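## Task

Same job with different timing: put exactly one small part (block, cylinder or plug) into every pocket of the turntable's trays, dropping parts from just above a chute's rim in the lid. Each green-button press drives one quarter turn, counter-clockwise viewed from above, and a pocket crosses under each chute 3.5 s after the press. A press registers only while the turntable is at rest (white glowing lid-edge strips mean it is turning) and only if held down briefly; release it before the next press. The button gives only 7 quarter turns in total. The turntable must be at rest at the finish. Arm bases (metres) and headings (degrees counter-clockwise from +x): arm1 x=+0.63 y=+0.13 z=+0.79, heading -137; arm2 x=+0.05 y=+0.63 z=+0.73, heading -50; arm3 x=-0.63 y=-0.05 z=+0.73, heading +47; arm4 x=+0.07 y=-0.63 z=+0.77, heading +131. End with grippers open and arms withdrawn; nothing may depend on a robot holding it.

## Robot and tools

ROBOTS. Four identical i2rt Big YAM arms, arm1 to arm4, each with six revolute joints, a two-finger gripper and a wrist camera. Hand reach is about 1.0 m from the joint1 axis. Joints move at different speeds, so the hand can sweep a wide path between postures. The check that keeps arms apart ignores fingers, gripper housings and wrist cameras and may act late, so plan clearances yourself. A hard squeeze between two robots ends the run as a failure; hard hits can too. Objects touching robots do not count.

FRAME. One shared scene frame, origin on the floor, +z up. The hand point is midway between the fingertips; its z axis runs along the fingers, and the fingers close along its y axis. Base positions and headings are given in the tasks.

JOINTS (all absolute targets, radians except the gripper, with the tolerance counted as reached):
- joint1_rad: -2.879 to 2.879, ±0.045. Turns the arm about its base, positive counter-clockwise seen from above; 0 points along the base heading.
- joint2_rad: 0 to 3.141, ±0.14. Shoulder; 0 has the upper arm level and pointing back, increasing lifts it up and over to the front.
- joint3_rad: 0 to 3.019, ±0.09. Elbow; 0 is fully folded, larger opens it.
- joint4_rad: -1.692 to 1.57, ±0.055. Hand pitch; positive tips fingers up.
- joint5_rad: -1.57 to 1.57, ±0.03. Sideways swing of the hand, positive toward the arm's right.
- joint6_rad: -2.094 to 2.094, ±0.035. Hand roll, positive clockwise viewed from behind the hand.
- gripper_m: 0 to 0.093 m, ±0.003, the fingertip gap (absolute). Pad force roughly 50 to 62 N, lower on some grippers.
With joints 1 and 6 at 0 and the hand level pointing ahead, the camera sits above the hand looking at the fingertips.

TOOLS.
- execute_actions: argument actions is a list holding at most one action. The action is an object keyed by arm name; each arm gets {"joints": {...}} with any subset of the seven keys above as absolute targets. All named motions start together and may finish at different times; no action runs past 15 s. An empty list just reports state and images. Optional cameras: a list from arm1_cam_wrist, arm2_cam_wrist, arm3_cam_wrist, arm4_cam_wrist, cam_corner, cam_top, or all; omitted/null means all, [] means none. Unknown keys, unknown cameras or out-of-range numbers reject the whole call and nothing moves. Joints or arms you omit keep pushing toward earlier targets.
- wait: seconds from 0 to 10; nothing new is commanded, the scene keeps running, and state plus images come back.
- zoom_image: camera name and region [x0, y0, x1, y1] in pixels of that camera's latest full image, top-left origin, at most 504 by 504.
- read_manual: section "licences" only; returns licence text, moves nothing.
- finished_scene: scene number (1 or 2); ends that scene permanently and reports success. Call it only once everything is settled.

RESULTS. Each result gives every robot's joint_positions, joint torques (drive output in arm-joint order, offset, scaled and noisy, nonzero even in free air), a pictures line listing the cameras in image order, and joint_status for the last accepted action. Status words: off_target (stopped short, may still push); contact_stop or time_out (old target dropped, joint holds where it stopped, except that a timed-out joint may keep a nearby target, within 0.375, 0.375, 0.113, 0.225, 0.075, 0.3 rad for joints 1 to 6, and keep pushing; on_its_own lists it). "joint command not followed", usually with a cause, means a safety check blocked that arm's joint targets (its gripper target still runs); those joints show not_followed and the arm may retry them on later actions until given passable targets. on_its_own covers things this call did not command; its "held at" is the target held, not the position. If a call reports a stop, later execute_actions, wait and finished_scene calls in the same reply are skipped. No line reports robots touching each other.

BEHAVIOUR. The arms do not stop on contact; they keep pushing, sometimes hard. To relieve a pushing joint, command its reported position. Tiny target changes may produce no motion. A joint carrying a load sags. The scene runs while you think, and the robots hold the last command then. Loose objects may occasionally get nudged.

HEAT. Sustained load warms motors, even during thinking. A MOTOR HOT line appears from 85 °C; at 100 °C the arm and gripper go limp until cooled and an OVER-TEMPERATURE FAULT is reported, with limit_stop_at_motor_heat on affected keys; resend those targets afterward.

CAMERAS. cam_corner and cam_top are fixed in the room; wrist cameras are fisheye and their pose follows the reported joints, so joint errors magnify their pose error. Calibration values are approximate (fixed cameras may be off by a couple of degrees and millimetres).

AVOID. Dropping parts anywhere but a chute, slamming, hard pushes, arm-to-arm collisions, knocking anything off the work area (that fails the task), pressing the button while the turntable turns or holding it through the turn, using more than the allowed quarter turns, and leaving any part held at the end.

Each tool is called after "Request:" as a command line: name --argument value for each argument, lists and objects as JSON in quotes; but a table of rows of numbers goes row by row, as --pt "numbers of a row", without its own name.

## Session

Request:
execute_actions --actions '[]'

Scene clock: 0.00 s.
Joint torques (N m, as the arm reports them, + toward a larger angle): no reading
arm1.joint_positions: joint1_rad=-0.830 joint2_rad=+0.447 joint3_rad=+1.452 joint4_rad=-1.527 joint5_rad=+0.017 joint6_rad=+0.006 gripper_m=+0.095
arm1.joint_status: not commanded
arm1.hand: x=+0.5059 y=+0.1524 z=+1.3430 quat_wxyz=(+0.020, -0.864, +0.043, +0.502) (m; scene frame)
arm2.joint_positions: joint1_rad=+0.793 joint2_rad=+0.441 joint3_rad=+1.456 joint4_rad=-1.519 joint5_rad=-0.012 joint6_rad=-0.014 gripper_m=+0.094
arm2.joint_status: not commanded
arm2.hand: x=+0.1819 y=+0.6199 z=+1.2887 quat_wxyz=(-0.504, -0.027, -0.863, +0.018) (m; scene frame)
arm3.joint_positions: joint1_rad=-0.113 joint2_rad=+0.435 joint3_rad=+1.465 joint4_rad=-1.533 joint5_rad=-0.004 joint6_rad=+0.004 gripper_m=+0.094
arm3.joint_status: not commanded
arm3.hand: x=-0.5411 y=+0.0263 z=+1.2882 quat_wxyz=(-0.479, +0.293, -0.808, -0.178) (m; scene frame)
arm4.joint_positions: joint1_rad=-0.761 joint2_rad=+0.439 joint3_rad=+1.477 joint4_rad=-1.525 joint5_rad=-0.008 joint6_rad=-0.005 gripper_m=+0.094
arm4.joint_status: not commanded
arm4.hand: x=+0.0729 y=-0.5075 z=+1.3364 quat_wxyz=(-0.372, +0.597, -0.617, -0.354) (m; scene frame)
pictures: arm1_cam_wrist, arm2_cam_wrist, arm3_cam_wrist, arm4_cam_wrist, cam_corner, cam_top
camera_calibration (this result's frames):
arm1_cam_wrist: T_world_to_cam=[[0.114441, 0.993379, -0.0100924, -0.200617], [0.90827, -0.108741, -0.404006, 0.101746], [-0.402429, 0.0370682, -0.914701, 1.54825], [0, 0, 0, 1]] pos_world=[0.553608, 0.152961, 1.45527]
arm2_cam_wrist: T_world_to_cam=[[-0.0629522, -0.997943, -0.0121405, 0.649717], [-0.906415, 0.0622609, -0.417774, 0.668385], [0.417671, -0.0152954, -0.90847, 1.22805], [0, 0, 0, 1]] pos_world=[0.133817, 0.62555, 1.40276]
arm3_cam_wrist: T_world_to_cam=[[0.637402, -0.770529, 0.00187421, 0.363173], [-0.694573, -0.575619, -0.431546, 0.202035], [0.333598, 0.273767, -0.902089, 1.46285], [0, 0, 0, 1]] pos_world=[-0.579161, -0.00434774, 1.40613]
arm4_cam_wrist: T_world_to_cam=[[0.998594, -0.0530082, 0.000992585, -0.105614], [-0.0473869, -0.900781, -0.431681, 0.127795], [0.0237767, 0.431027, -0.902026, 1.54553], [0, 0, 0, 1]] pos_world=[0.0747741, -0.556647, 1.44938]
Images, in order (width x height): arm1_cam_wrist 616x616, arm2_cam_wrist 616x616, arm3_cam_wrist 616x616, arm4_cam_wrist 616x616, cam_corner 896x504, cam_top 896x504.

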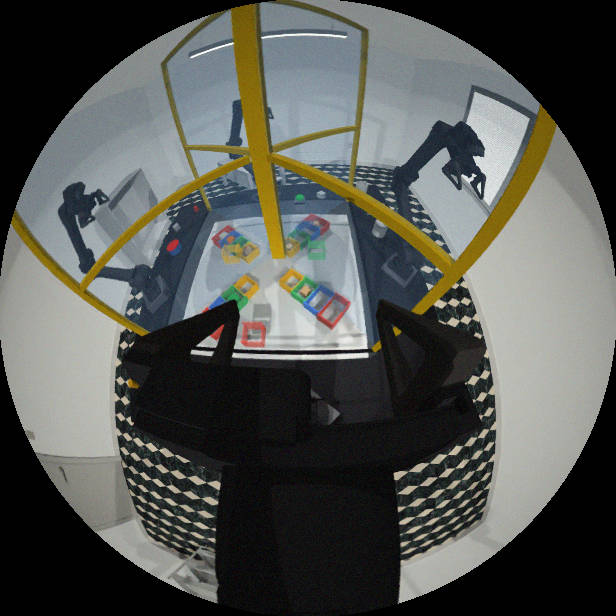

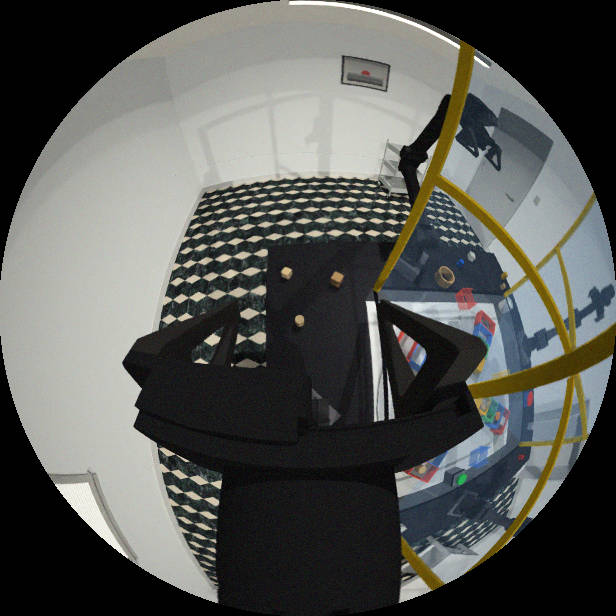

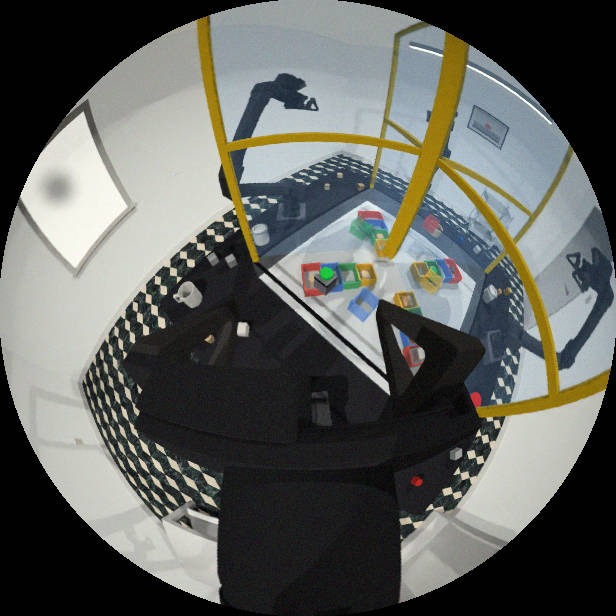

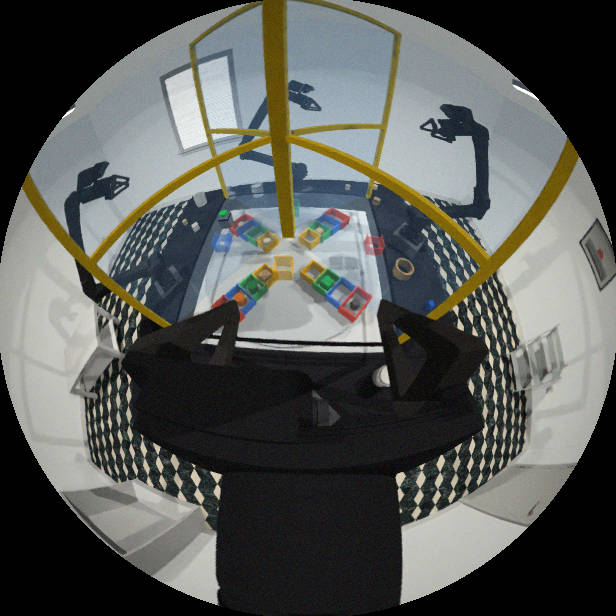

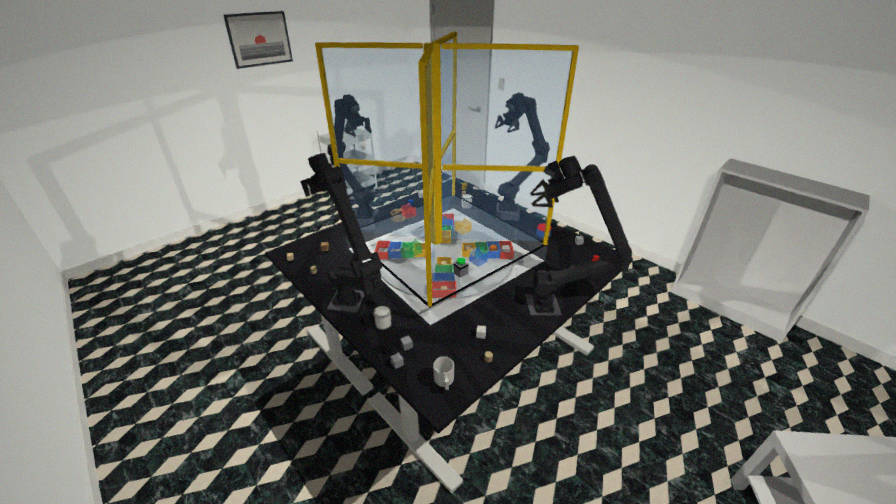

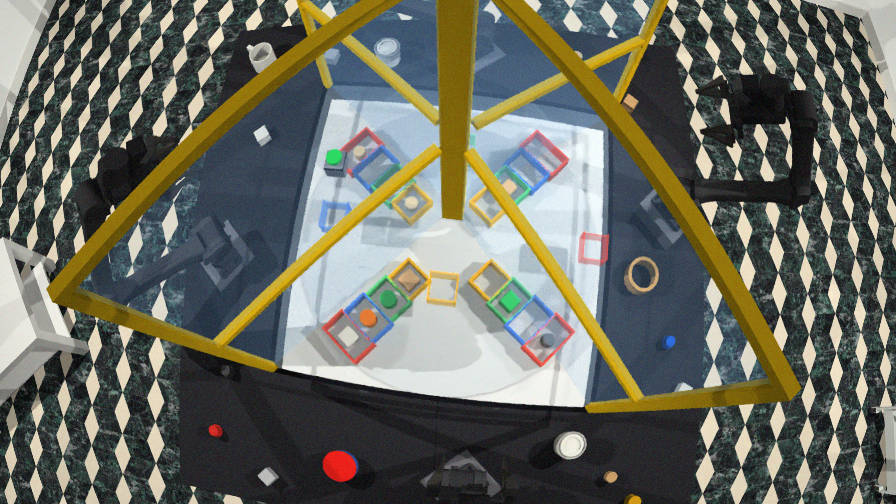

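Request:
zoom_image --camera "cam_top" --region '[290, 100, 630, 390]'

Request:
zoom_image --camera "cam_corner" --region '[260, 170, 640, 400]'

Region (290, 100, 630, 390) of cam_top's 896x504 image, scaled by 1.482, with more detail than that image has; it fills the top 430 rows of this view, and the rest is white.

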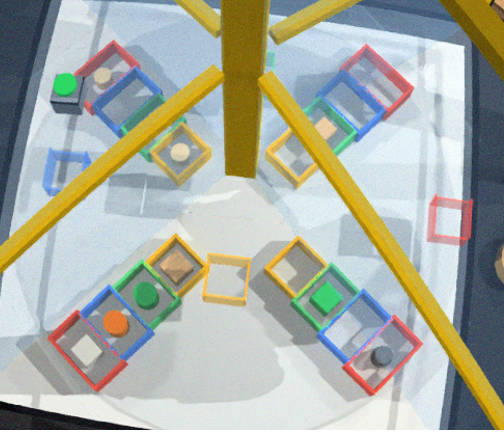

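Region (260, 170, 640, 400) of cam_corner's 896x504 image, scaled by 1.326, with more detail than that image has; it fills the top 305 rows of this view, and the rest is white.

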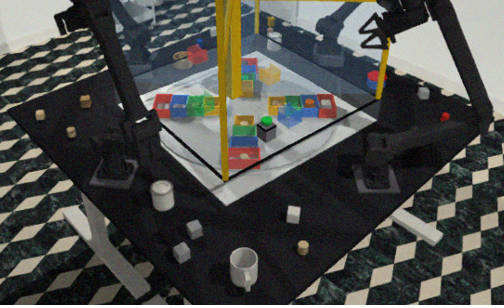

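Request:
execute_actions --actions '[{"arm1":{"joints":{"joint1_rad":0.815,"joint2_rad":0.7,"joint3_rad":0.9,"joint4_rad":-1.6}},"arm2":{"joints":{"joint1_rad":0.935,"joint2_rad":0.7,"joint3_rad":0.9,"joint4_rad":-1.6}},"arm3":{"joints":{"joint1_rad":0.615,"joint2_rad":0.7,"joint3_rad":0.9,"joint4_rad":-1.6}},"arm4":{"joints":{"joint1_rad":-2.236,"joint2_rad":0.7,"joint3_rad":0.9,"joint4_rad":-1.6}}}]' --cameras '[]'

Request:
execute_actions --actions '[{"arm1":{"joints":{"joint2_rad":1.509,"joint3_rad":0.81,"joint4_rad":-0.83}},"arm2":{"joints":{"joint2_rad":1.338,"joint3_rad":0.82,"joint4_rad":-1.015}},"arm3":{"joints":{"joint2_rad":1.521,"joint3_rad":1.03,"joint4_rad":-1.025}},"arm4":{"joints":{"joint2_rad":1.55,"joint3_rad":0.97,"joint4_rad":-0.96}}}]'

Scene clock: 34.97 s.
Joint torques (N m, as the arm reports them, + toward a larger angle): arm1=[-0.12 -0.04  9.75  0.01  0.11  0.11] | arm2=[ 0.9  -2.09  9.05  0.25  0.14 -0.02] | arm3=[ 2.41 -0.13  7.9   0.51 -0.02 -0.01] | arm4=[ 0.46 -1.54  7.85 -0.05  0.11 -0.11]
arm1.joint_positions: joint1_rad=+0.806 joint2_rad=+0.700 joint3_rad=+0.898 joint4_rad=-1.587 joint5_rad=+0.017 joint6_rad=+0.006 gripper_m=+0.095
arm1.joint_status: all done
arm1.hand: x=+0.6258 y=-0.0592 z=+1.0495 quat_wxyz=(-0.061, -0.710, -0.697, +0.076) (m; scene frame)
arm2.joint_positions: joint1_rad=+0.929 joint2_rad=+0.706 joint3_rad=+0.907 joint4_rad=-1.595 joint5_rad=-0.012 joint6_rad=-0.014 gripper_m=+0.094
arm2.joint_status: all done
arm2.hand: x=+0.2487 y=+0.6416 z=+0.9910 quat_wxyz=(-0.083, +0.034, -0.996, -0.009) (m; scene frame)
arm3.joint_positions: joint1_rad=+0.606 joint2_rad=+0.697 joint3_rad=+0.903 joint4_rad=-1.590 joint5_rad=-0.003 joint6_rad=+0.004 gripper_m=+0.094
arm3.joint_status: all done
arm3.hand: x=-0.6016 y=+0.1433 z=+0.9905 quat_wxyz=(-0.073, +0.647, -0.756, -0.063) (m; scene frame)
arm4.joint_positions: joint1_rad=-2.233 joint2_rad=+0.705 joint3_rad=+0.902 joint4_rad=-1.588 joint5_rad=-0.008 joint6_rad=-0.005 gripper_m=+0.094
arm4.joint_status: all done
arm4.hand: x=+0.2656 y=-0.6171 z=+1.0320 quat_wxyz=(-0.093, +0.030, -0.995, -0.003) (m; scene frame)
pictures: none
No camera images: the call's "cameras" was empty. Leave "cameras" out to get every camera's image.

Scene clock: 36.43 s.
Joint torques (N m, as the arm reports them, + toward a larger angle): arm1=[ -0.13 -11.47   7.4    0.96   0.11   0.11] | arm2=[ 1.05 -7.71  7.88  0.65  0.14 -0.04] | arm3=[  1.95 -12.5    9.     1.15  -0.03  -0.01] | arm4=[  0.42 -11.59   9.42   0.72   0.12  -0.07]
arm1.joint_positions: joint1_rad=+0.806 joint2_rad=+1.509 joint3_rad=+0.810 joint4_rad=-0.845 joint5_rad=+0.017 joint6_rad=+0.006 gripper_m=+0.095
arm1.joint_status: all done
arm1.hand: x=+0.6227 y=-0.2322 z=+0.8128 quat_wxyz=(-0.006, -0.713, -0.701, +0.021) (m; scene frame)
arm2.joint_positions: joint1_rad=+0.929 joint2_rad=+1.333 joint3_rad=+0.825 joint4_rad=-1.024 joint5_rad=-0.012 joint6_rad=-0.014 gripper_m=+0.094
arm2.joint_status: all done
arm2.hand: x=+0.3934 y=+0.6501 z=+0.8105 quat_wxyz=(-0.014, +0.034, -0.999, -0.008) (m; scene frame)
arm3.joint_positions: joint1_rad=+0.606 joint2_rad=+1.526 joint3_rad=+1.001 joint4_rad=-1.038 joint5_rad=-0.003 joint6_rad=+0.004 gripper_m=+0.094
arm3.joint_status: all done
arm3.hand: x=-0.5689 y=+0.3528 z=+0.8041 quat_wxyz=(-0.005, +0.650, -0.760, -0.005) (m; scene frame)
arm4.joint_positions: joint1_rad=-2.233 joint2_rad=+1.554 joint3_rad=+0.923 joint4_rad=-0.974 joint5_rad=-0.008 joint6_rad=-0.005 gripper_m=+0.094
arm4.joint_status: all done
arm4.hand: x=+0.4537 y=-0.6085 z=+0.8114 quat_wxyz=(+0.015, +0.029, -0.999, +0.000) (m; scene frame)
pictures: arm1_cam_wrist, arm2_cam_wrist, arm3_cam_wrist, arm4_cam_wrist, cam_corner, cam_top
camera_calibration (this result's frames):
arm1_cam_wrist: T_world_to_cam=[[-0.998846, 0.0296804, 0.0377713, 0.593215], [0.0457983, 0.825642, 0.562332, -0.291703], [-0.0144954, 0.563413, -0.826049, 0.933169], [0, 0, 0, 1]] pos_world=[0.619417, -0.302524, 0.91247]
arm2_cam_wrist: T_world_to_cam=[[0.0555183, -0.99815, -0.024805, 0.651149], [-0.825503, -0.0598623, 0.561213, -0.08741], [-0.56166, -0.010681, -0.827299, 1.02227], [0, 0, 0, 1]] pos_world=[0.465862, 0.655631, 0.910933]
arm3_cam_wrist: T_world_to_cam=[[0.988206, -0.152651, 0.0121295, 0.606692], [-0.13172, -0.80696, 0.575731, -0.246391], [-0.0780979, -0.570538, -0.817549, 0.941769], [0, 0, 0, 1]] pos_world=[-0.558441, 0.4311, 0.904439]
arm4_cam_wrist: T_world_to_cam=[[0.0456439, -0.998905, 0.0103051, -0.641461], [-0.788584, -0.0296971, 0.61421, -0.154019], [-0.613231, -0.0361614, -0.789075, 1.01953], [0, 0, 0, 1]] pos_world=[0.533027, -0.608465, 0.905694]
Images, in order (width x height): arm1_cam_wrist 616x616, arm2_cam_wrist 616x616, arm3_cam_wrist 616x616, arm4_cam_wrist 616x616, cam_corner 896x504, cam_top 896x504.

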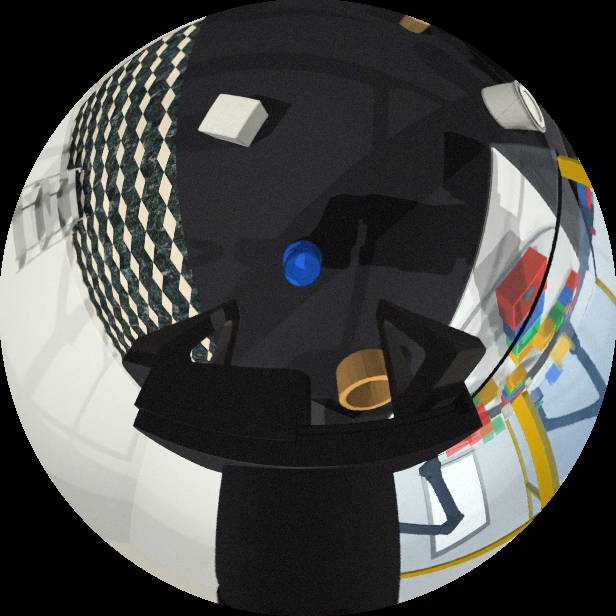

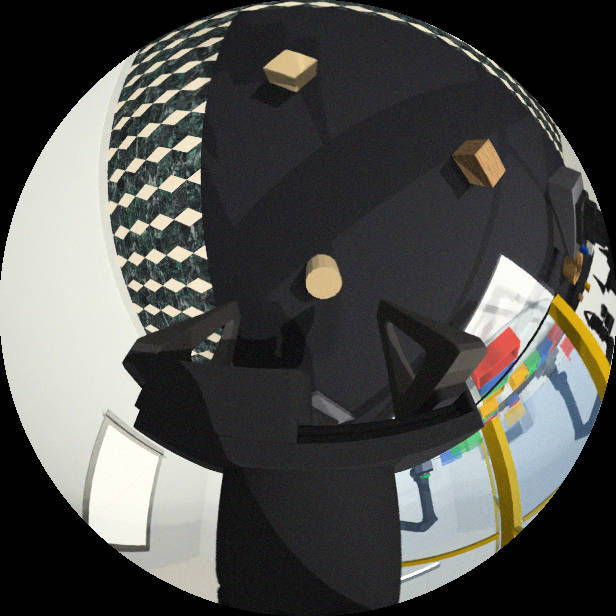

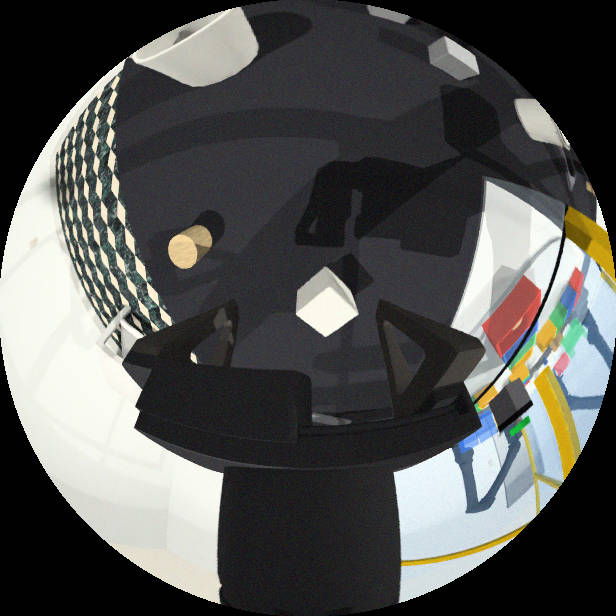

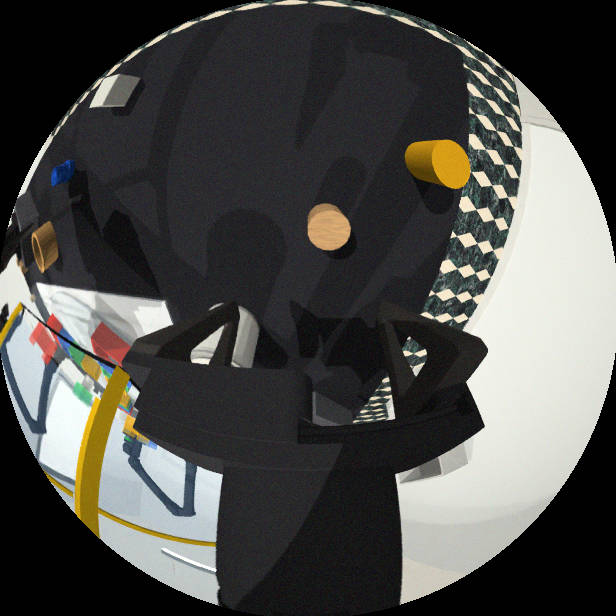

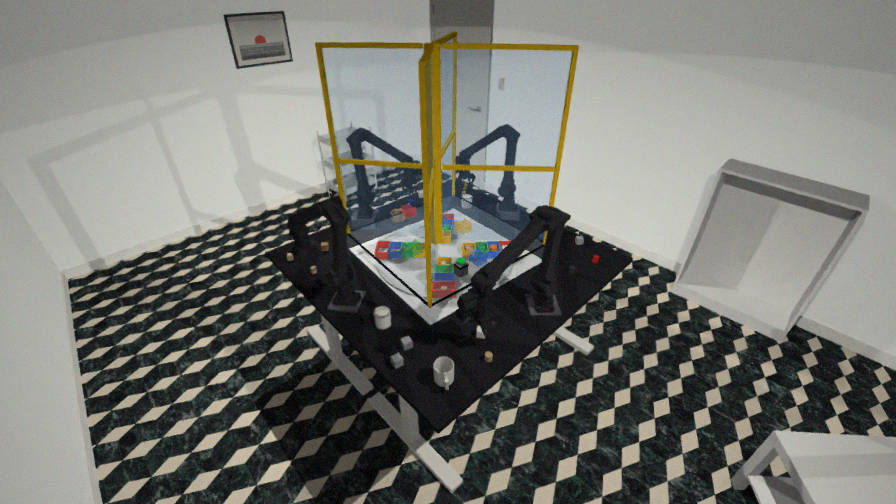

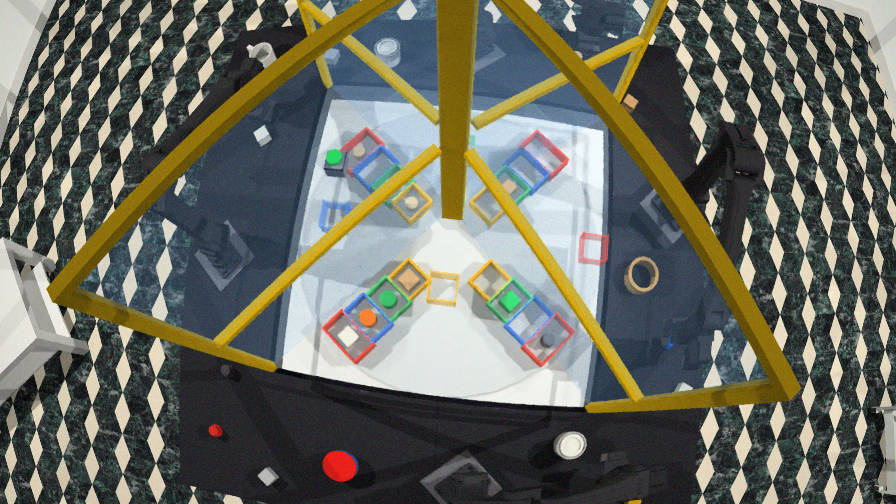

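Request:
execute_actions --actions '[{"arm2":{"joints":{"joint1_rad":0.883}},"arm3":{"joints":{"joint1_rad":0.557,"joint6_rad":0.75}},"arm4":{"joints":{"joint1_rad":-2.28,"joint2_rad":1.6,"joint3_rad":1.03}}}]' --cameras '[]'

Request:
execute_actions --actions '[{"arm1":{"joints":{"joint2_rad":1.665,"joint3_rad":0.782,"joint4_rad":-0.665}},"arm2":{"joints":{"joint2_rad":1.46,"joint3_rad":0.748,"joint4_rad":-0.84}},"arm3":{"joints":{"joint2_rad":1.553,"joint3_rad":0.862,"joint4_rad":-0.855}},"arm4":{"joints":{"joint2_rad":1.73,"joint3_rad":0.96,"joint4_rad":-0.773}}}]' --cameras '["arm1_cam_wrist","arm2_cam_wrist","arm3_cam_wrist","arm4_cam_wrist"]'

Scene clock: 52.03 s.
Joint torques (N m, as the arm reports them, + toward a larger angle): arm1=[ -0.15 -11.45   7.49   0.99   0.11   0.11] | arm2=[ 0.25 -7.88  7.92  0.6   0.13 -0.03] | arm3=[  0.89 -12.98   8.91   1.2    0.03   0.11] | arm4=[  0.64 -11.34   9.73   0.47   0.12  -0.08]
arm1.joint_positions: joint1_rad=+0.806 joint2_rad=+1.509 joint3_rad=+0.810 joint4_rad=-0.845 joint5_rad=+0.017 joint6_rad=+0.006 gripper_m=+0.095
arm1.joint_status: not commanded
arm1.hand: x=+0.6227 y=-0.2322 z=+0.8128 quat_wxyz=(-0.006, -0.713, -0.701, +0.021) (m; scene frame)
arm2.joint_positions: joint1_rad=+0.887 joint2_rad=+1.333 joint3_rad=+0.825 joint4_rad=-1.024 joint5_rad=-0.012 joint6_rad=-0.014 gripper_m=+0.094
arm2.joint_status: all done
arm2.hand: x=+0.3940 y=+0.6358 z=+0.8105 quat_wxyz=(-0.014, +0.013, -1.000, -0.008) (m; scene frame)
arm3.joint_positions: joint1_rad=+0.562 joint2_rad=+1.526 joint3_rad=+1.001 joint4_rad=-1.038 joint5_rad=-0.003 joint6_rad=+0.740 gripper_m=+0.094
arm3.joint_status: all done
arm3.hand: x=-0.5513 y=+0.3497 z=+0.8042 quat_wxyz=(-0.003, +0.312, -0.950, -0.006) (m; scene frame)
arm4.joint_positions: joint1_rad=-2.281 joint2_rad=+1.596 joint3_rad=+0.983 joint4_rad=-0.970 joint5_rad=-0.008 joint6_rad=-0.005 gripper_m=+0.094
arm4.joint_status: all done
arm4.hand: x=+0.4797 y=-0.6268 z=+0.8144 quat_wxyz=(+0.003, +0.005, -1.000, -0.001) (m; scene frame)
pictures: none
No camera images: the call's "cameras" was empty. Leave "cameras" out to get every camera's image.

Scene clock: 53.07 s.
Joint torques (N m, as the arm reports them, + toward a larger angle): arm1=[ -0.12 -13.59   6.55   0.93   0.11   0.11] | arm2=[ 0.09 -9.25  7.09  0.49  0.14 -0.03] | arm3=[  1.69 -11.15   6.36   1.25   0.02   0.09] | arm4=[  0.67 -13.28   5.64   0.66   0.11  -0.08]
arm1.joint_positions: joint1_rad=+0.806 joint2_rad=+1.673 joint3_rad=+0.778 joint4_rad=-0.680 joint5_rad=+0.017 joint6_rad=+0.006 gripper_m=+0.095
arm1.joint_status: all done
arm1.hand: x=+0.6223 y=-0.2333 z=+0.7478 quat_wxyz=(+0.005, -0.713, -0.701, +0.010) (m; scene frame)
arm2.joint_positions: joint1_rad=+0.887 joint2_rad=+1.464 joint3_rad=+0.750 joint4_rad=-0.848 joint5_rad=-0.012 joint6_rad=-0.014 gripper_m=+0.094
arm2.joint_status: all done
arm2.hand: x=+0.3907 y=+0.6359 z=+0.7455 quat_wxyz=(+0.001, +0.013, -1.000, -0.008) (m; scene frame)
arm3.joint_positions: joint1_rad=+0.562 joint2_rad=+1.555 joint3_rad=+0.855 joint4_rad=-0.868 joint5_rad=-0.003 joint6_rad=+0.741 gripper_m=+0.094
arm3.joint_status: all done
arm3.hand: x=-0.5568 y=+0.3217 z=+0.7477 quat_wxyz=(-0.002, +0.312, -0.950, -0.004) (m; scene frame)
arm4.joint_positions: joint1_rad=-2.281 joint2_rad=+1.744 joint3_rad=+0.956 joint4_rad=-0.788 joint5_rad=-0.008 joint6_rad=-0.005 gripper_m=+0.094
arm4.joint_status: all done
arm4.hand: x=+0.4935 y=-0.6271 z=+0.7475 quat_wxyz=(+0.000, +0.005, -1.000, -0.001) (m; scene frame)
pictures: arm1_cam_wrist, arm2_cam_wrist, arm3_cam_wrist, arm4_cam_wrist
camera_calibration (this result's frames):
arm1_cam_wrist: T_world_to_cam=[[-0.998855, 0.0286287, 0.0383352, 0.594712], [0.0457166, 0.807421, 0.588202, -0.277843], [-0.0141132, 0.589281, -0.807805, 0.872277], [0, 0, 0, 1]] pos_world=[0.619044, -0.306706, 0.845259]
arm2_cam_wrist: T_world_to_cam=[[0.0129131, -0.999619, -0.0243919, 0.652787], [-0.809035, -0.0247804, 0.587238, -0.102142], [-0.587619, 0.0121509, -0.809046, 0.948821], [0, 0, 0, 1]] pos_world=[0.466479, 0.638478, 0.843544]
arm3_cam_wrist: T_world_to_cam=[[0.594578, -0.804014, 0.00617131, 0.585558], [-0.655786, -0.480492, 0.582298, -0.639086], [-0.465211, -0.350269, -0.812952, 0.589054], [0, 0, 0, 1]] pos_world=[-0.493229, 0.370048, 0.847397]
arm4_cam_wrist: T_world_to_cam=[[-0.00251509, -0.999949, 0.00982762, -0.637732], [-0.806978, 0.00783353, 0.59053, -0.0336677], [-0.590576, -0.00644544, -0.806956, 1.01372], [0, 0, 0, 1]] pos_world=[0.569907, -0.630901, 0.844178]
Images, in order (width x height): arm1_cam_wrist 616x616, arm2_cam_wrist 616x616, arm3_cam_wrist 616x616, arm4_cam_wrist 616x616.

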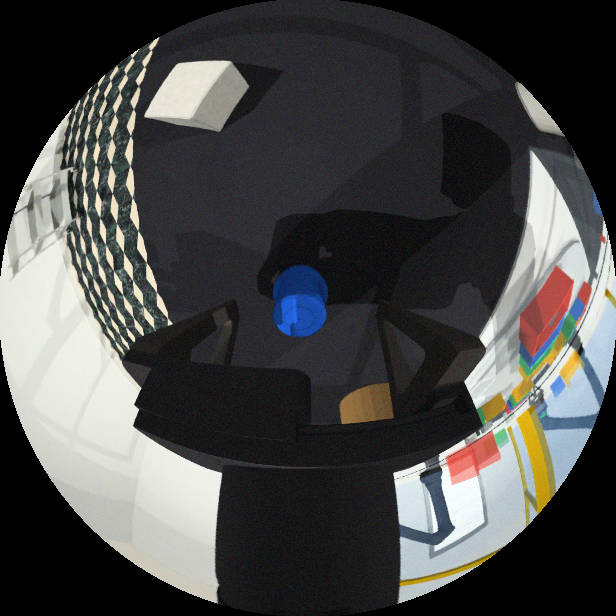

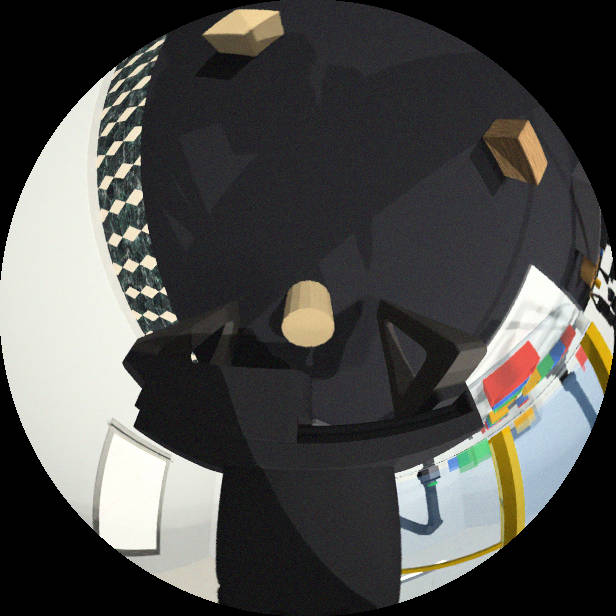

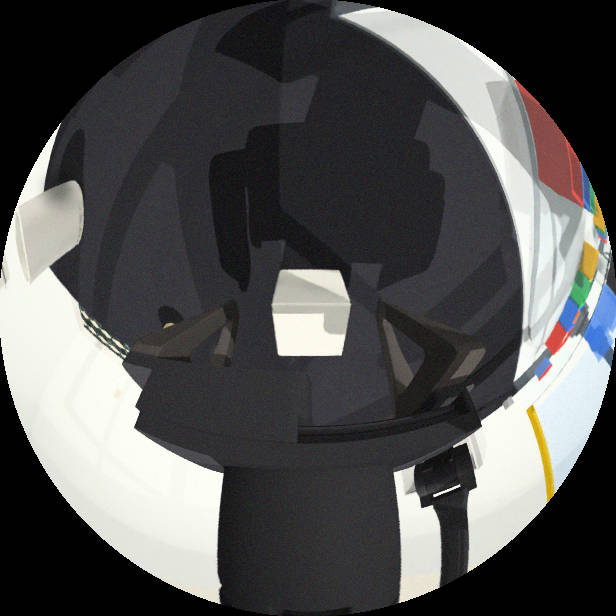

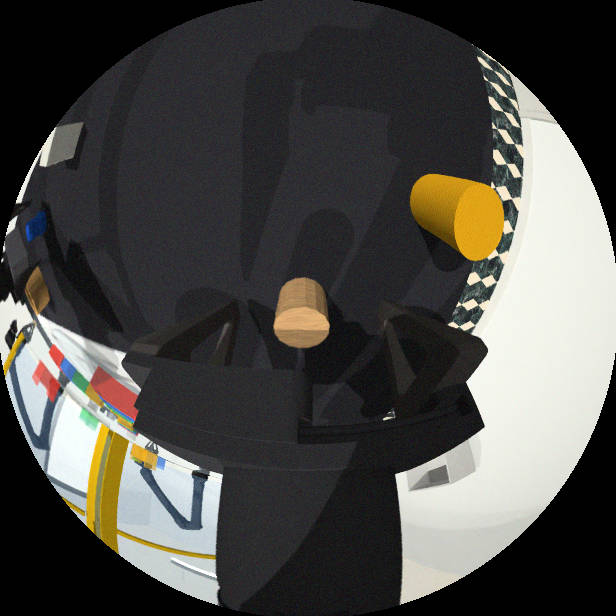

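Request:
execute_actions --actions '[{"arm1":{"joints":{"gripper_m":0.015}},"arm2":{"joints":{"gripper_m":0.015}},"arm3":{"joints":{"gripper_m":0.022}},"arm4":{"joints":{"gripper_m":0.015}}}]' --cameras '[]'

Request:
execute_actions --actions '[{"arm1":{"joints":{"joint2_rad":0.8,"joint3_rad":0.95,"joint4_rad":-1.65}},"arm2":{"joints":{"joint2_rad":0.7,"joint3_rad":0.9,"joint4_rad":-1.65}},"arm3":{"joints":{"joint2_rad":0.8,"joint3_rad":1.0,"joint4_rad":-1.65,"joint6_rad":0.34}},"arm4":{"joints":{"joint2_rad":0.8,"joint3_rad":0.95,"joint4_rad":-1.65}}}]' --cameras '[]'

Request:
execute_actions --actions '[{"arm1":{"joints":{"joint1_rad":-0.262,"joint3_rad":1.03,"joint6_rad":0.58}},"arm2":{"joints":{"joint1_rad":-0.71,"joint6_rad":0.08}},"arm3":{"joints":{"joint1_rad":-0.573}},"arm4":{"joints":{"joint1_rad":-0.566,"joint6_rad":0.23}}}]' --cameras '[]'

Request:
execute_actions --actions '[{"arm1":{"joints":{"joint2_rad":1.1,"joint3_rad":1.03,"joint4_rad":-1.445}},"arm2":{"joints":{"joint2_rad":1.2,"joint3_rad":1.39,"joint4_rad":-1.565}},"arm3":{"joints":{"joint2_rad":1.2,"joint3_rad":1.32,"joint4_rad":-1.57}},"arm4":{"joints":{"joint2_rad":1.25,"joint3_rad":1.42,"joint4_rad":-1.4}}}]' --cameras '[]'

Request:
execute_actions --actions '[{"arm2":{"joints":{"joint2_rad":1.343}},"arm3":{"joints":{"joint2_rad":1.267}},"arm4":{"joints":{"joint2_rad":1.5,"joint4_rad":-1.135}}}]'

Scene clock: 71.83 s.
Joint torques (N m, as the arm reports them, + toward a larger angle): arm1=[ -0.15 -13.69   6.58   0.91   0.12   0.11] | arm2=[ 0.02 -9.4   7.17  0.47  0.13 -0.01] | arm3=[  1.34 -11.8    6.73   1.09   0.06   0.1 ] | arm4=[  0.81 -13.99   5.61   0.89   0.11  -0.1 ]
arm1.joint_positions: joint1_rad=+0.806 joint2_rad=+1.673 joint3_rad=+0.778 joint4_rad=-0.680 joint5_rad=+0.017 joint6_rad=+0.006 gripper_m=+0.028
arm1.joint_status: gripper_m off_target (ended at +0.028, target +0.015)
arm1.hand: x=+0.6223 y=-0.2333 z=+0.7478 quat_wxyz=(+0.005, -0.713, -0.701, +0.010) (m; scene frame)
arm2.joint_positions: joint1_rad=+0.887 joint2_rad=+1.464 joint3_rad=+0.750 joint4_rad=-0.848 joint5_rad=-0.012 joint6_rad=-0.014 gripper_m=+0.030
arm2.joint_status: gripper_m off_target (ended at +0.030, target +0.015)
arm2.hand: x=+0.3907 y=+0.6359 z=+0.7455 quat_wxyz=(+0.001, +0.013, -1.000, -0.008) (m; scene frame)
arm3.joint_positions: joint1_rad=+0.562 joint2_rad=+1.555 joint3_rad=+0.855 joint4_rad=-0.868 joint5_rad=-0.004 joint6_rad=+0.741 gripper_m=+0.039
arm3.joint_status: gripper_m off_target (ended at +0.039, target +0.022)
arm3.hand: x=-0.5568 y=+0.3219 z=+0.7477 quat_wxyz=(-0.002, +0.311, -0.950, -0.004) (m; scene frame)
arm4.joint_positions: joint1_rad=-2.281 joint2_rad=+1.744 joint3_rad=+0.956 joint4_rad=-0.788 joint5_rad=-0.008 joint6_rad=-0.005 gripper_m=+0.031
arm4.joint_status: gripper_m off_target (ended at +0.031, target +0.015)
arm4.hand: x=+0.4935 y=-0.6272 z=+0.7475 quat_wxyz=(+0.000, +0.005, -1.000, -0.001) (m; scene frame)
pictures: none
No camera images: the call's "cameras" was empty. Leave "cameras" out to get every camera's image.

Scene clock: 73.37 s.
Joint torques (N m, as the arm reports them, + toward a larger angle): arm1=[-0.05 -0.97 11.33 -0.17  0.12  0.11] | arm2=[ 0.15 -1.8  12.76  0.08  0.14 -0.05] | arm3=[ 0.81 -0.92 10.53  0.31 -0.01 -0.12] | arm4=[ 0.66 -2.59  8.04 -0.19  0.1  -0.08]
arm1.joint_positions: joint1_rad=+0.806 joint2_rad=+0.795 joint3_rad=+0.925 joint4_rad=-1.637 joint5_rad=+0.017 joint6_rad=+0.006 gripper_m=+0.028
arm1.joint_status: all done
arm1.hand: x=+0.6257 y=-0.0638 z=+1.0424 quat_wxyz=(-0.019, -0.713, -0.700, +0.034) (m; scene frame)
arm2.joint_positions: joint1_rad=+0.887 joint2_rad=+0.701 joint3_rad=+0.865 joint4_rad=-1.643 joint5_rad=-0.012 joint6_rad=-0.014 gripper_m=+0.030
arm2.joint_status: all done
arm2.hand: x=+0.2293 y=+0.6332 z=+0.9733 quat_wxyz=(-0.041, +0.013, -0.999, -0.008) (m; scene frame)
arm3.joint_positions: joint1_rad=+0.562 joint2_rad=+0.796 joint3_rad=+0.964 joint4_rad=-1.639 joint5_rad=-0.004 joint6_rad=+0.350 gripper_m=+0.039
arm3.joint_status: all done
arm3.hand: x=-0.5909 y=+0.1537 z=+0.9961 quat_wxyz=(-0.034, +0.490, -0.870, -0.041) (m; scene frame)
arm4.joint_positions: joint1_rad=-2.281 joint2_rad=+0.798 joint3_rad=+0.947 joint4_rad=-1.638 joint5_rad=-0.008 joint6_rad=-0.005 gripper_m=+0.031
arm4.joint_status: all done
arm4.hand: x=+0.2737 y=-0.6265 z=+1.0322 quat_wxyz=(-0.044, +0.005, -0.999, -0.001) (m; scene frame)
pictures: none
No camera images: the call's "cameras" was empty. Leave "cameras" out to get every camera's image.

Scene clock: 75.23 s.
Joint torques (N m, as the arm reports them, + toward a larger angle): arm1=[-1.43 -1.02 13.23 -0.04  0.17  0.22] | arm2=[ 0.03 -1.74 12.66  0.1   0.16  0.12] | arm3=[ 0.31 -1.89 10.58  0.32 -0.06 -0.09] | arm4=[ 1.13 -2.36  8.01 -0.22  0.09  0.  ]
arm1.joint_positions: joint1_rad=-0.254 joint2_rad=+0.797 joint3_rad=+0.983 joint4_rad=-1.638 joint5_rad=+0.017 joint6_rad=+0.567 gripper_m=+0.028
arm1.joint_status: all done
arm1.hand: x=+0.4453 y=+0.0383 z=+1.0649 quat_wxyz=(-0.029, -0.997, +0.034, +0.058) (m; scene frame)
arm2.joint_positions: joint1_rad=-0.704 joint2_rad=+0.701 joint3_rad=+0.865 joint4_rad=-1.643 joint5_rad=-0.012 joint6_rad=+0.068 gripper_m=+0.031
arm2.joint_status: all done
arm2.hand: x=+0.0540 y=+0.4537 z=+0.9747 quat_wxyz=(-0.033, -0.732, -0.679, +0.030) (m; scene frame)
arm3.joint_positions: joint1_rad=-0.565 joint2_rad=+0.798 joint3_rad=+0.964 joint4_rad=-1.639 joint5_rad=-0.003 joint6_rad=+0.348 gripper_m=+0.039
arm3.joint_status: all done
arm3.hand: x=-0.4305 y=+0.0018 z=+0.9954 quat_wxyz=(-0.048, -0.050, -0.997, -0.019) (m; scene frame)
arm4.joint_positions: joint1_rad=-0.568 joint2_rad=+0.798 joint3_rad=+0.947 joint4_rad=-1.638 joint5_rad=-0.008 joint6_rad=+0.219 gripper_m=+0.031
arm4.joint_status: all done
arm4.hand: x=+0.0393 y=-0.4270 z=+1.0297 quat_wxyz=(-0.020, +0.681, -0.731, -0.032) (m; scene frame)
pictures: none
No camera images: the call's "cameras" was empty. Leave "cameras" out to get every camera's image.

Scene clock: 76.57 s.
Joint torques (N m, as the arm reports them, + toward a larger angle): arm1=[-1.44 -7.35 13.05  0.74  0.17  0.23] | arm2=[-0.12 -7.79 15.21  0.54  0.16  0.12] | arm3=[ 0.71 -9.13 11.83  0.9  -0.04 -0.08] | arm4=[ 0.86 -9.8  13.06  0.97  0.12  0.03]
arm1.joint_positions: joint1_rad=-0.254 joint2_rad=+1.110 joint3_rad=+0.985 joint4_rad=-1.456 joint5_rad=+0.017 joint6_rad=+0.567 gripper_m=+0.028
arm1.joint_status: all done
arm1.hand: x=+0.3743 y=-0.0010 z=+0.9967 quat_wxyz=(+0.004, -0.999, +0.034, +0.002) (m; scene frame)
arm2.joint_positions: joint1_rad=-0.704 joint2_rad=+1.201 joint3_rad=+1.330 joint4_rad=-1.569 joint5_rad=-0.012 joint6_rad=+0.068 gripper_m=+0.031
arm2.joint_status: all done
arm2.hand: x=+0.0533 y=+0.2700 z=+1.0434 quat_wxyz=(-0.047, -0.732, -0.679, +0.043) (m; scene frame)
arm3.joint_positions: joint1_rad=-0.565 joint2_rad=+1.211 joint3_rad=+1.265 joint4_rad=-1.577 joint5_rad=-0.003 joint6_rad=+0.348 gripper_m=+0.039
arm3.joint_status: all done
arm3.hand: x=-0.2964 y=+0.0357 z=+1.0125 quat_wxyz=(-0.024, -0.050, -0.998, -0.011) (m; scene frame)
arm4.joint_positions: joint1_rad=-0.568 joint2_rad=+1.255 joint3_rad=+1.351 joint4_rad=-1.410 joint5_rad=-0.008 joint6_rad=+0.220 gripper_m=+0.031
arm4.joint_status: all done
arm4.hand: x=+0.0086 y=-0.2212 z=+1.0777 quat_wxyz=(-0.069, +0.676, -0.726, -0.104) (m; scene frame)
pictures: none
No camera images: the call's "cameras" was empty. Leave "cameras" out to get every camera's image.

Scene clock: 77.77 s.
Joint torques (N m, as the arm reports them, + toward a larger angle): arm1=[-1.37 -7.34 13.07  0.75  0.17  0.22] | arm2=[  0.13 -10.61  13.71   0.32   0.15   0.1 ] | arm3=[ 0.57 -9.43 11.77  0.78 -0.03 -0.09] | arm4=[  0.72 -15.06  11.55   1.39   0.14   0.05]
arm1.joint_positions: joint1_rad=-0.254 joint2_rad=+1.110 joint3_rad=+0.985 joint4_rad=-1.456 joint5_rad=+0.017 joint6_rad=+0.567 gripper_m=+0.028
arm1.joint_status: not commanded
arm1.hand: x=+0.3743 y=-0.0010 z=+0.9967 quat_wxyz=(+0.004, -0.999, +0.034, +0.002) (m; scene frame)
arm2.joint_positions: joint1_rad=-0.704 joint2_rad=+1.354 joint3_rad=+1.343 joint4_rad=-1.569 joint5_rad=-0.012 joint6_rad=+0.068 gripper_m=+0.031
arm2.joint_status: all done
arm2.hand: x=+0.0526 y=+0.2429 z=+0.9950 quat_wxyz=(+0.003, -0.734, -0.680, -0.004) (m; scene frame)
arm3.joint_positions: joint1_rad=-0.565 joint2_rad=+1.276 joint3_rad=+1.265 joint4_rad=-1.577 joint5_rad=-0.003 joint6_rad=+0.348 gripper_m=+0.039
arm3.joint_status: all done
arm3.hand: x=-0.2874 y=+0.0380 z=+0.9914 quat_wxyz=(+0.007, -0.050, -0.999, -0.002) (m; scene frame)
arm4.joint_positions: joint1_rad=-0.568 joint2_rad=+1.522 joint3_rad=+1.372 joint4_rad=-1.153 joint5_rad=-0.008 joint6_rad=+0.220 gripper_m=+0.031
arm4.joint_status: all done
arm4.hand: x=-0.0059 y=-0.1205 z=+0.9842 quat_wxyz=(-0.072, +0.676, -0.726, -0.108) (m; scene frame)
pictures: arm1_cam_wrist, arm2_cam_wrist, arm3_cam_wrist, arm4_cam_wrist, cam_corner, cam_top
camera_calibration (this result's frames):
arm1_cam_wrist: T_world_to_cam=[[0.0791903, 0.996558, 0.0245087, -0.05796], [0.803208, -0.0783489, 0.590524, -0.887216], [0.590411, -0.0270781, -0.806648, 0.704892], [0, 0, 0, 1]] pos_world=[0.301033, 0.00733528, 1.09394]
arm2_cam_wrist: T_world_to_cam=[[-0.995938, 0.0894595, -0.0102549, 0.0448548], [0.0658927, 0.801677, 0.594114, -0.785542], [0.0613703, 0.591025, -0.804315, 0.777332], [0, 0, 0, 1]] pos_world=[0.048729, 0.166316, 1.09238]
arm3_cam_wrist: T_world_to_cam=[[-0.0972183, -0.995215, 0.0097429, 0.000701853], [-0.797057, 0.0837161, 0.598073, -0.818393], [-0.596027, 0.050378, -0.801382, 0.748825], [0, 0, 0, 1]] pos_world=[-0.205917, 0.0314868, 1.08955]
arm4_cam_wrist: T_world_to_cam=[[0.995631, -0.0784085, -0.0507078, 0.0417865], [-0.0542207, -0.927574, 0.369684, -0.471373], [-0.0760216, -0.365319, -0.927773, 0.991713], [0, 0, 0, 1]] pos_world=[0.00822941, -0.0716653, 1.09646]
Images, in order (width x height): arm1_cam_wrist 616x616, arm2_cam_wrist 616x616, arm3_cam_wrist 616x616, arm4_cam_wrist 616x616, cam_corner 896x504, cam_top 896x504.

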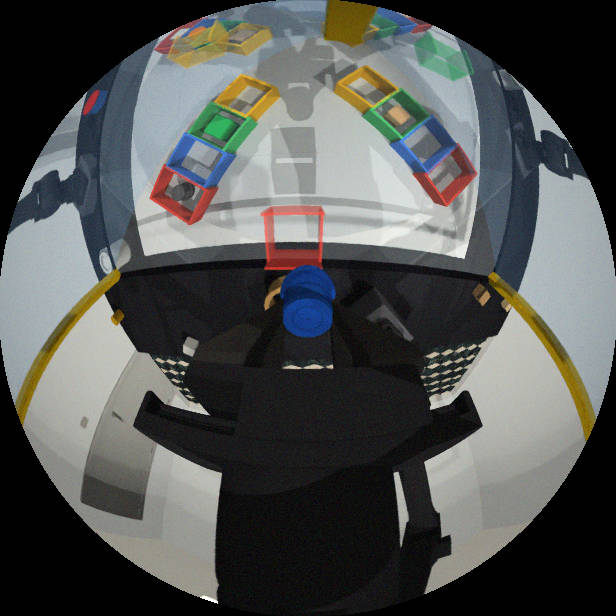

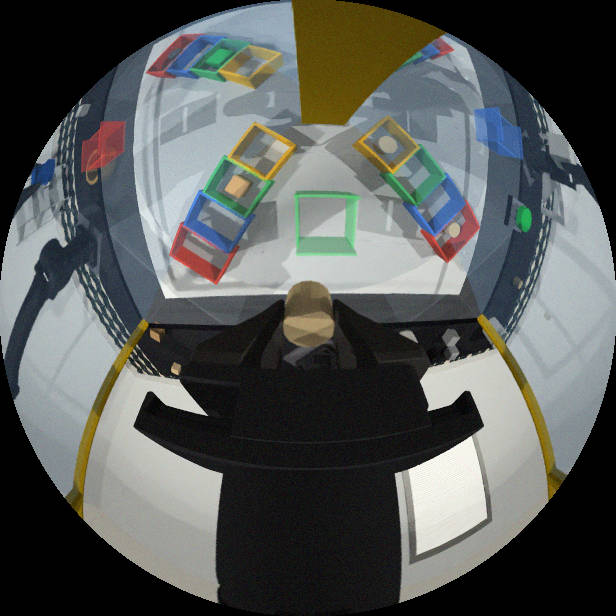

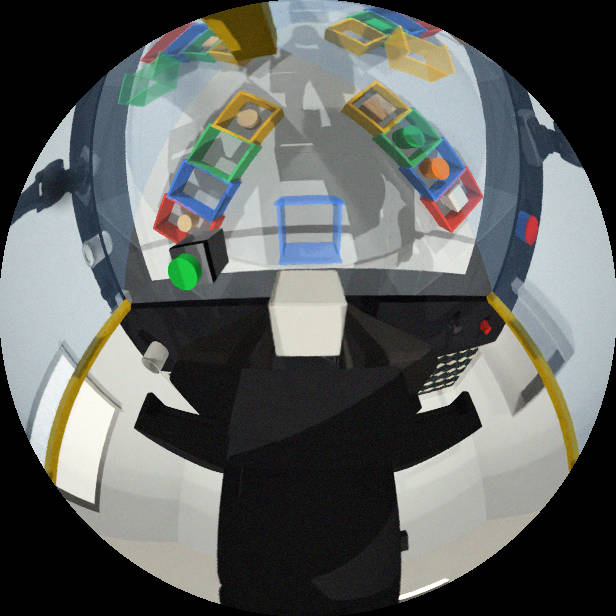

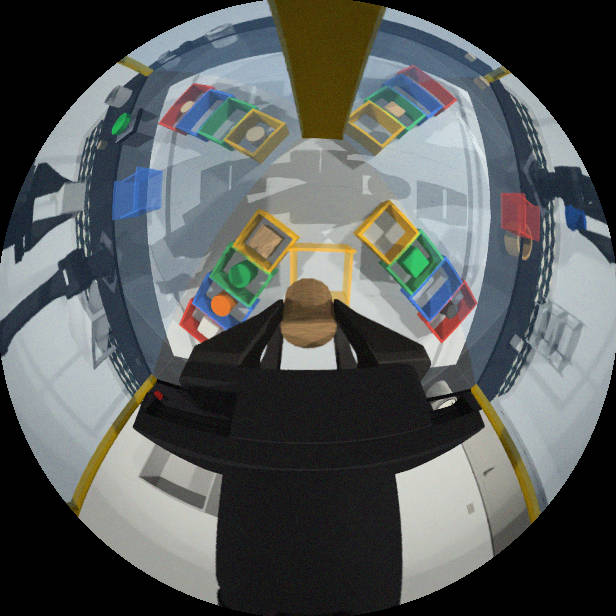

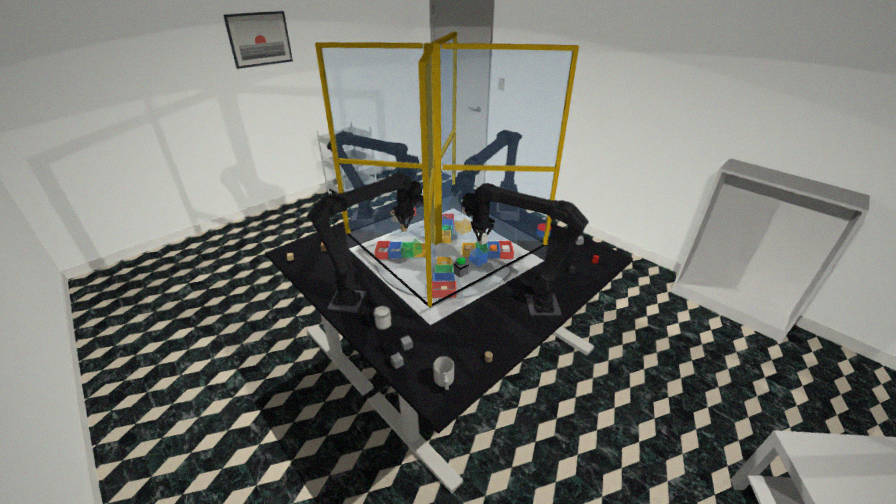

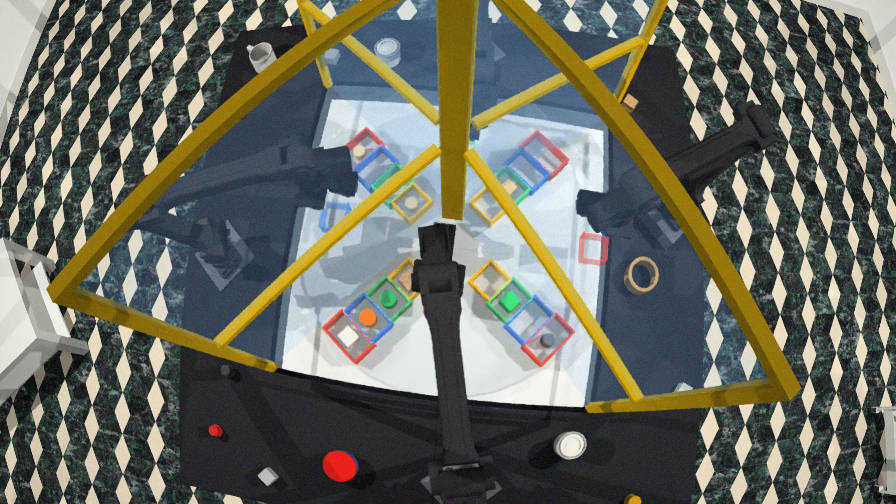

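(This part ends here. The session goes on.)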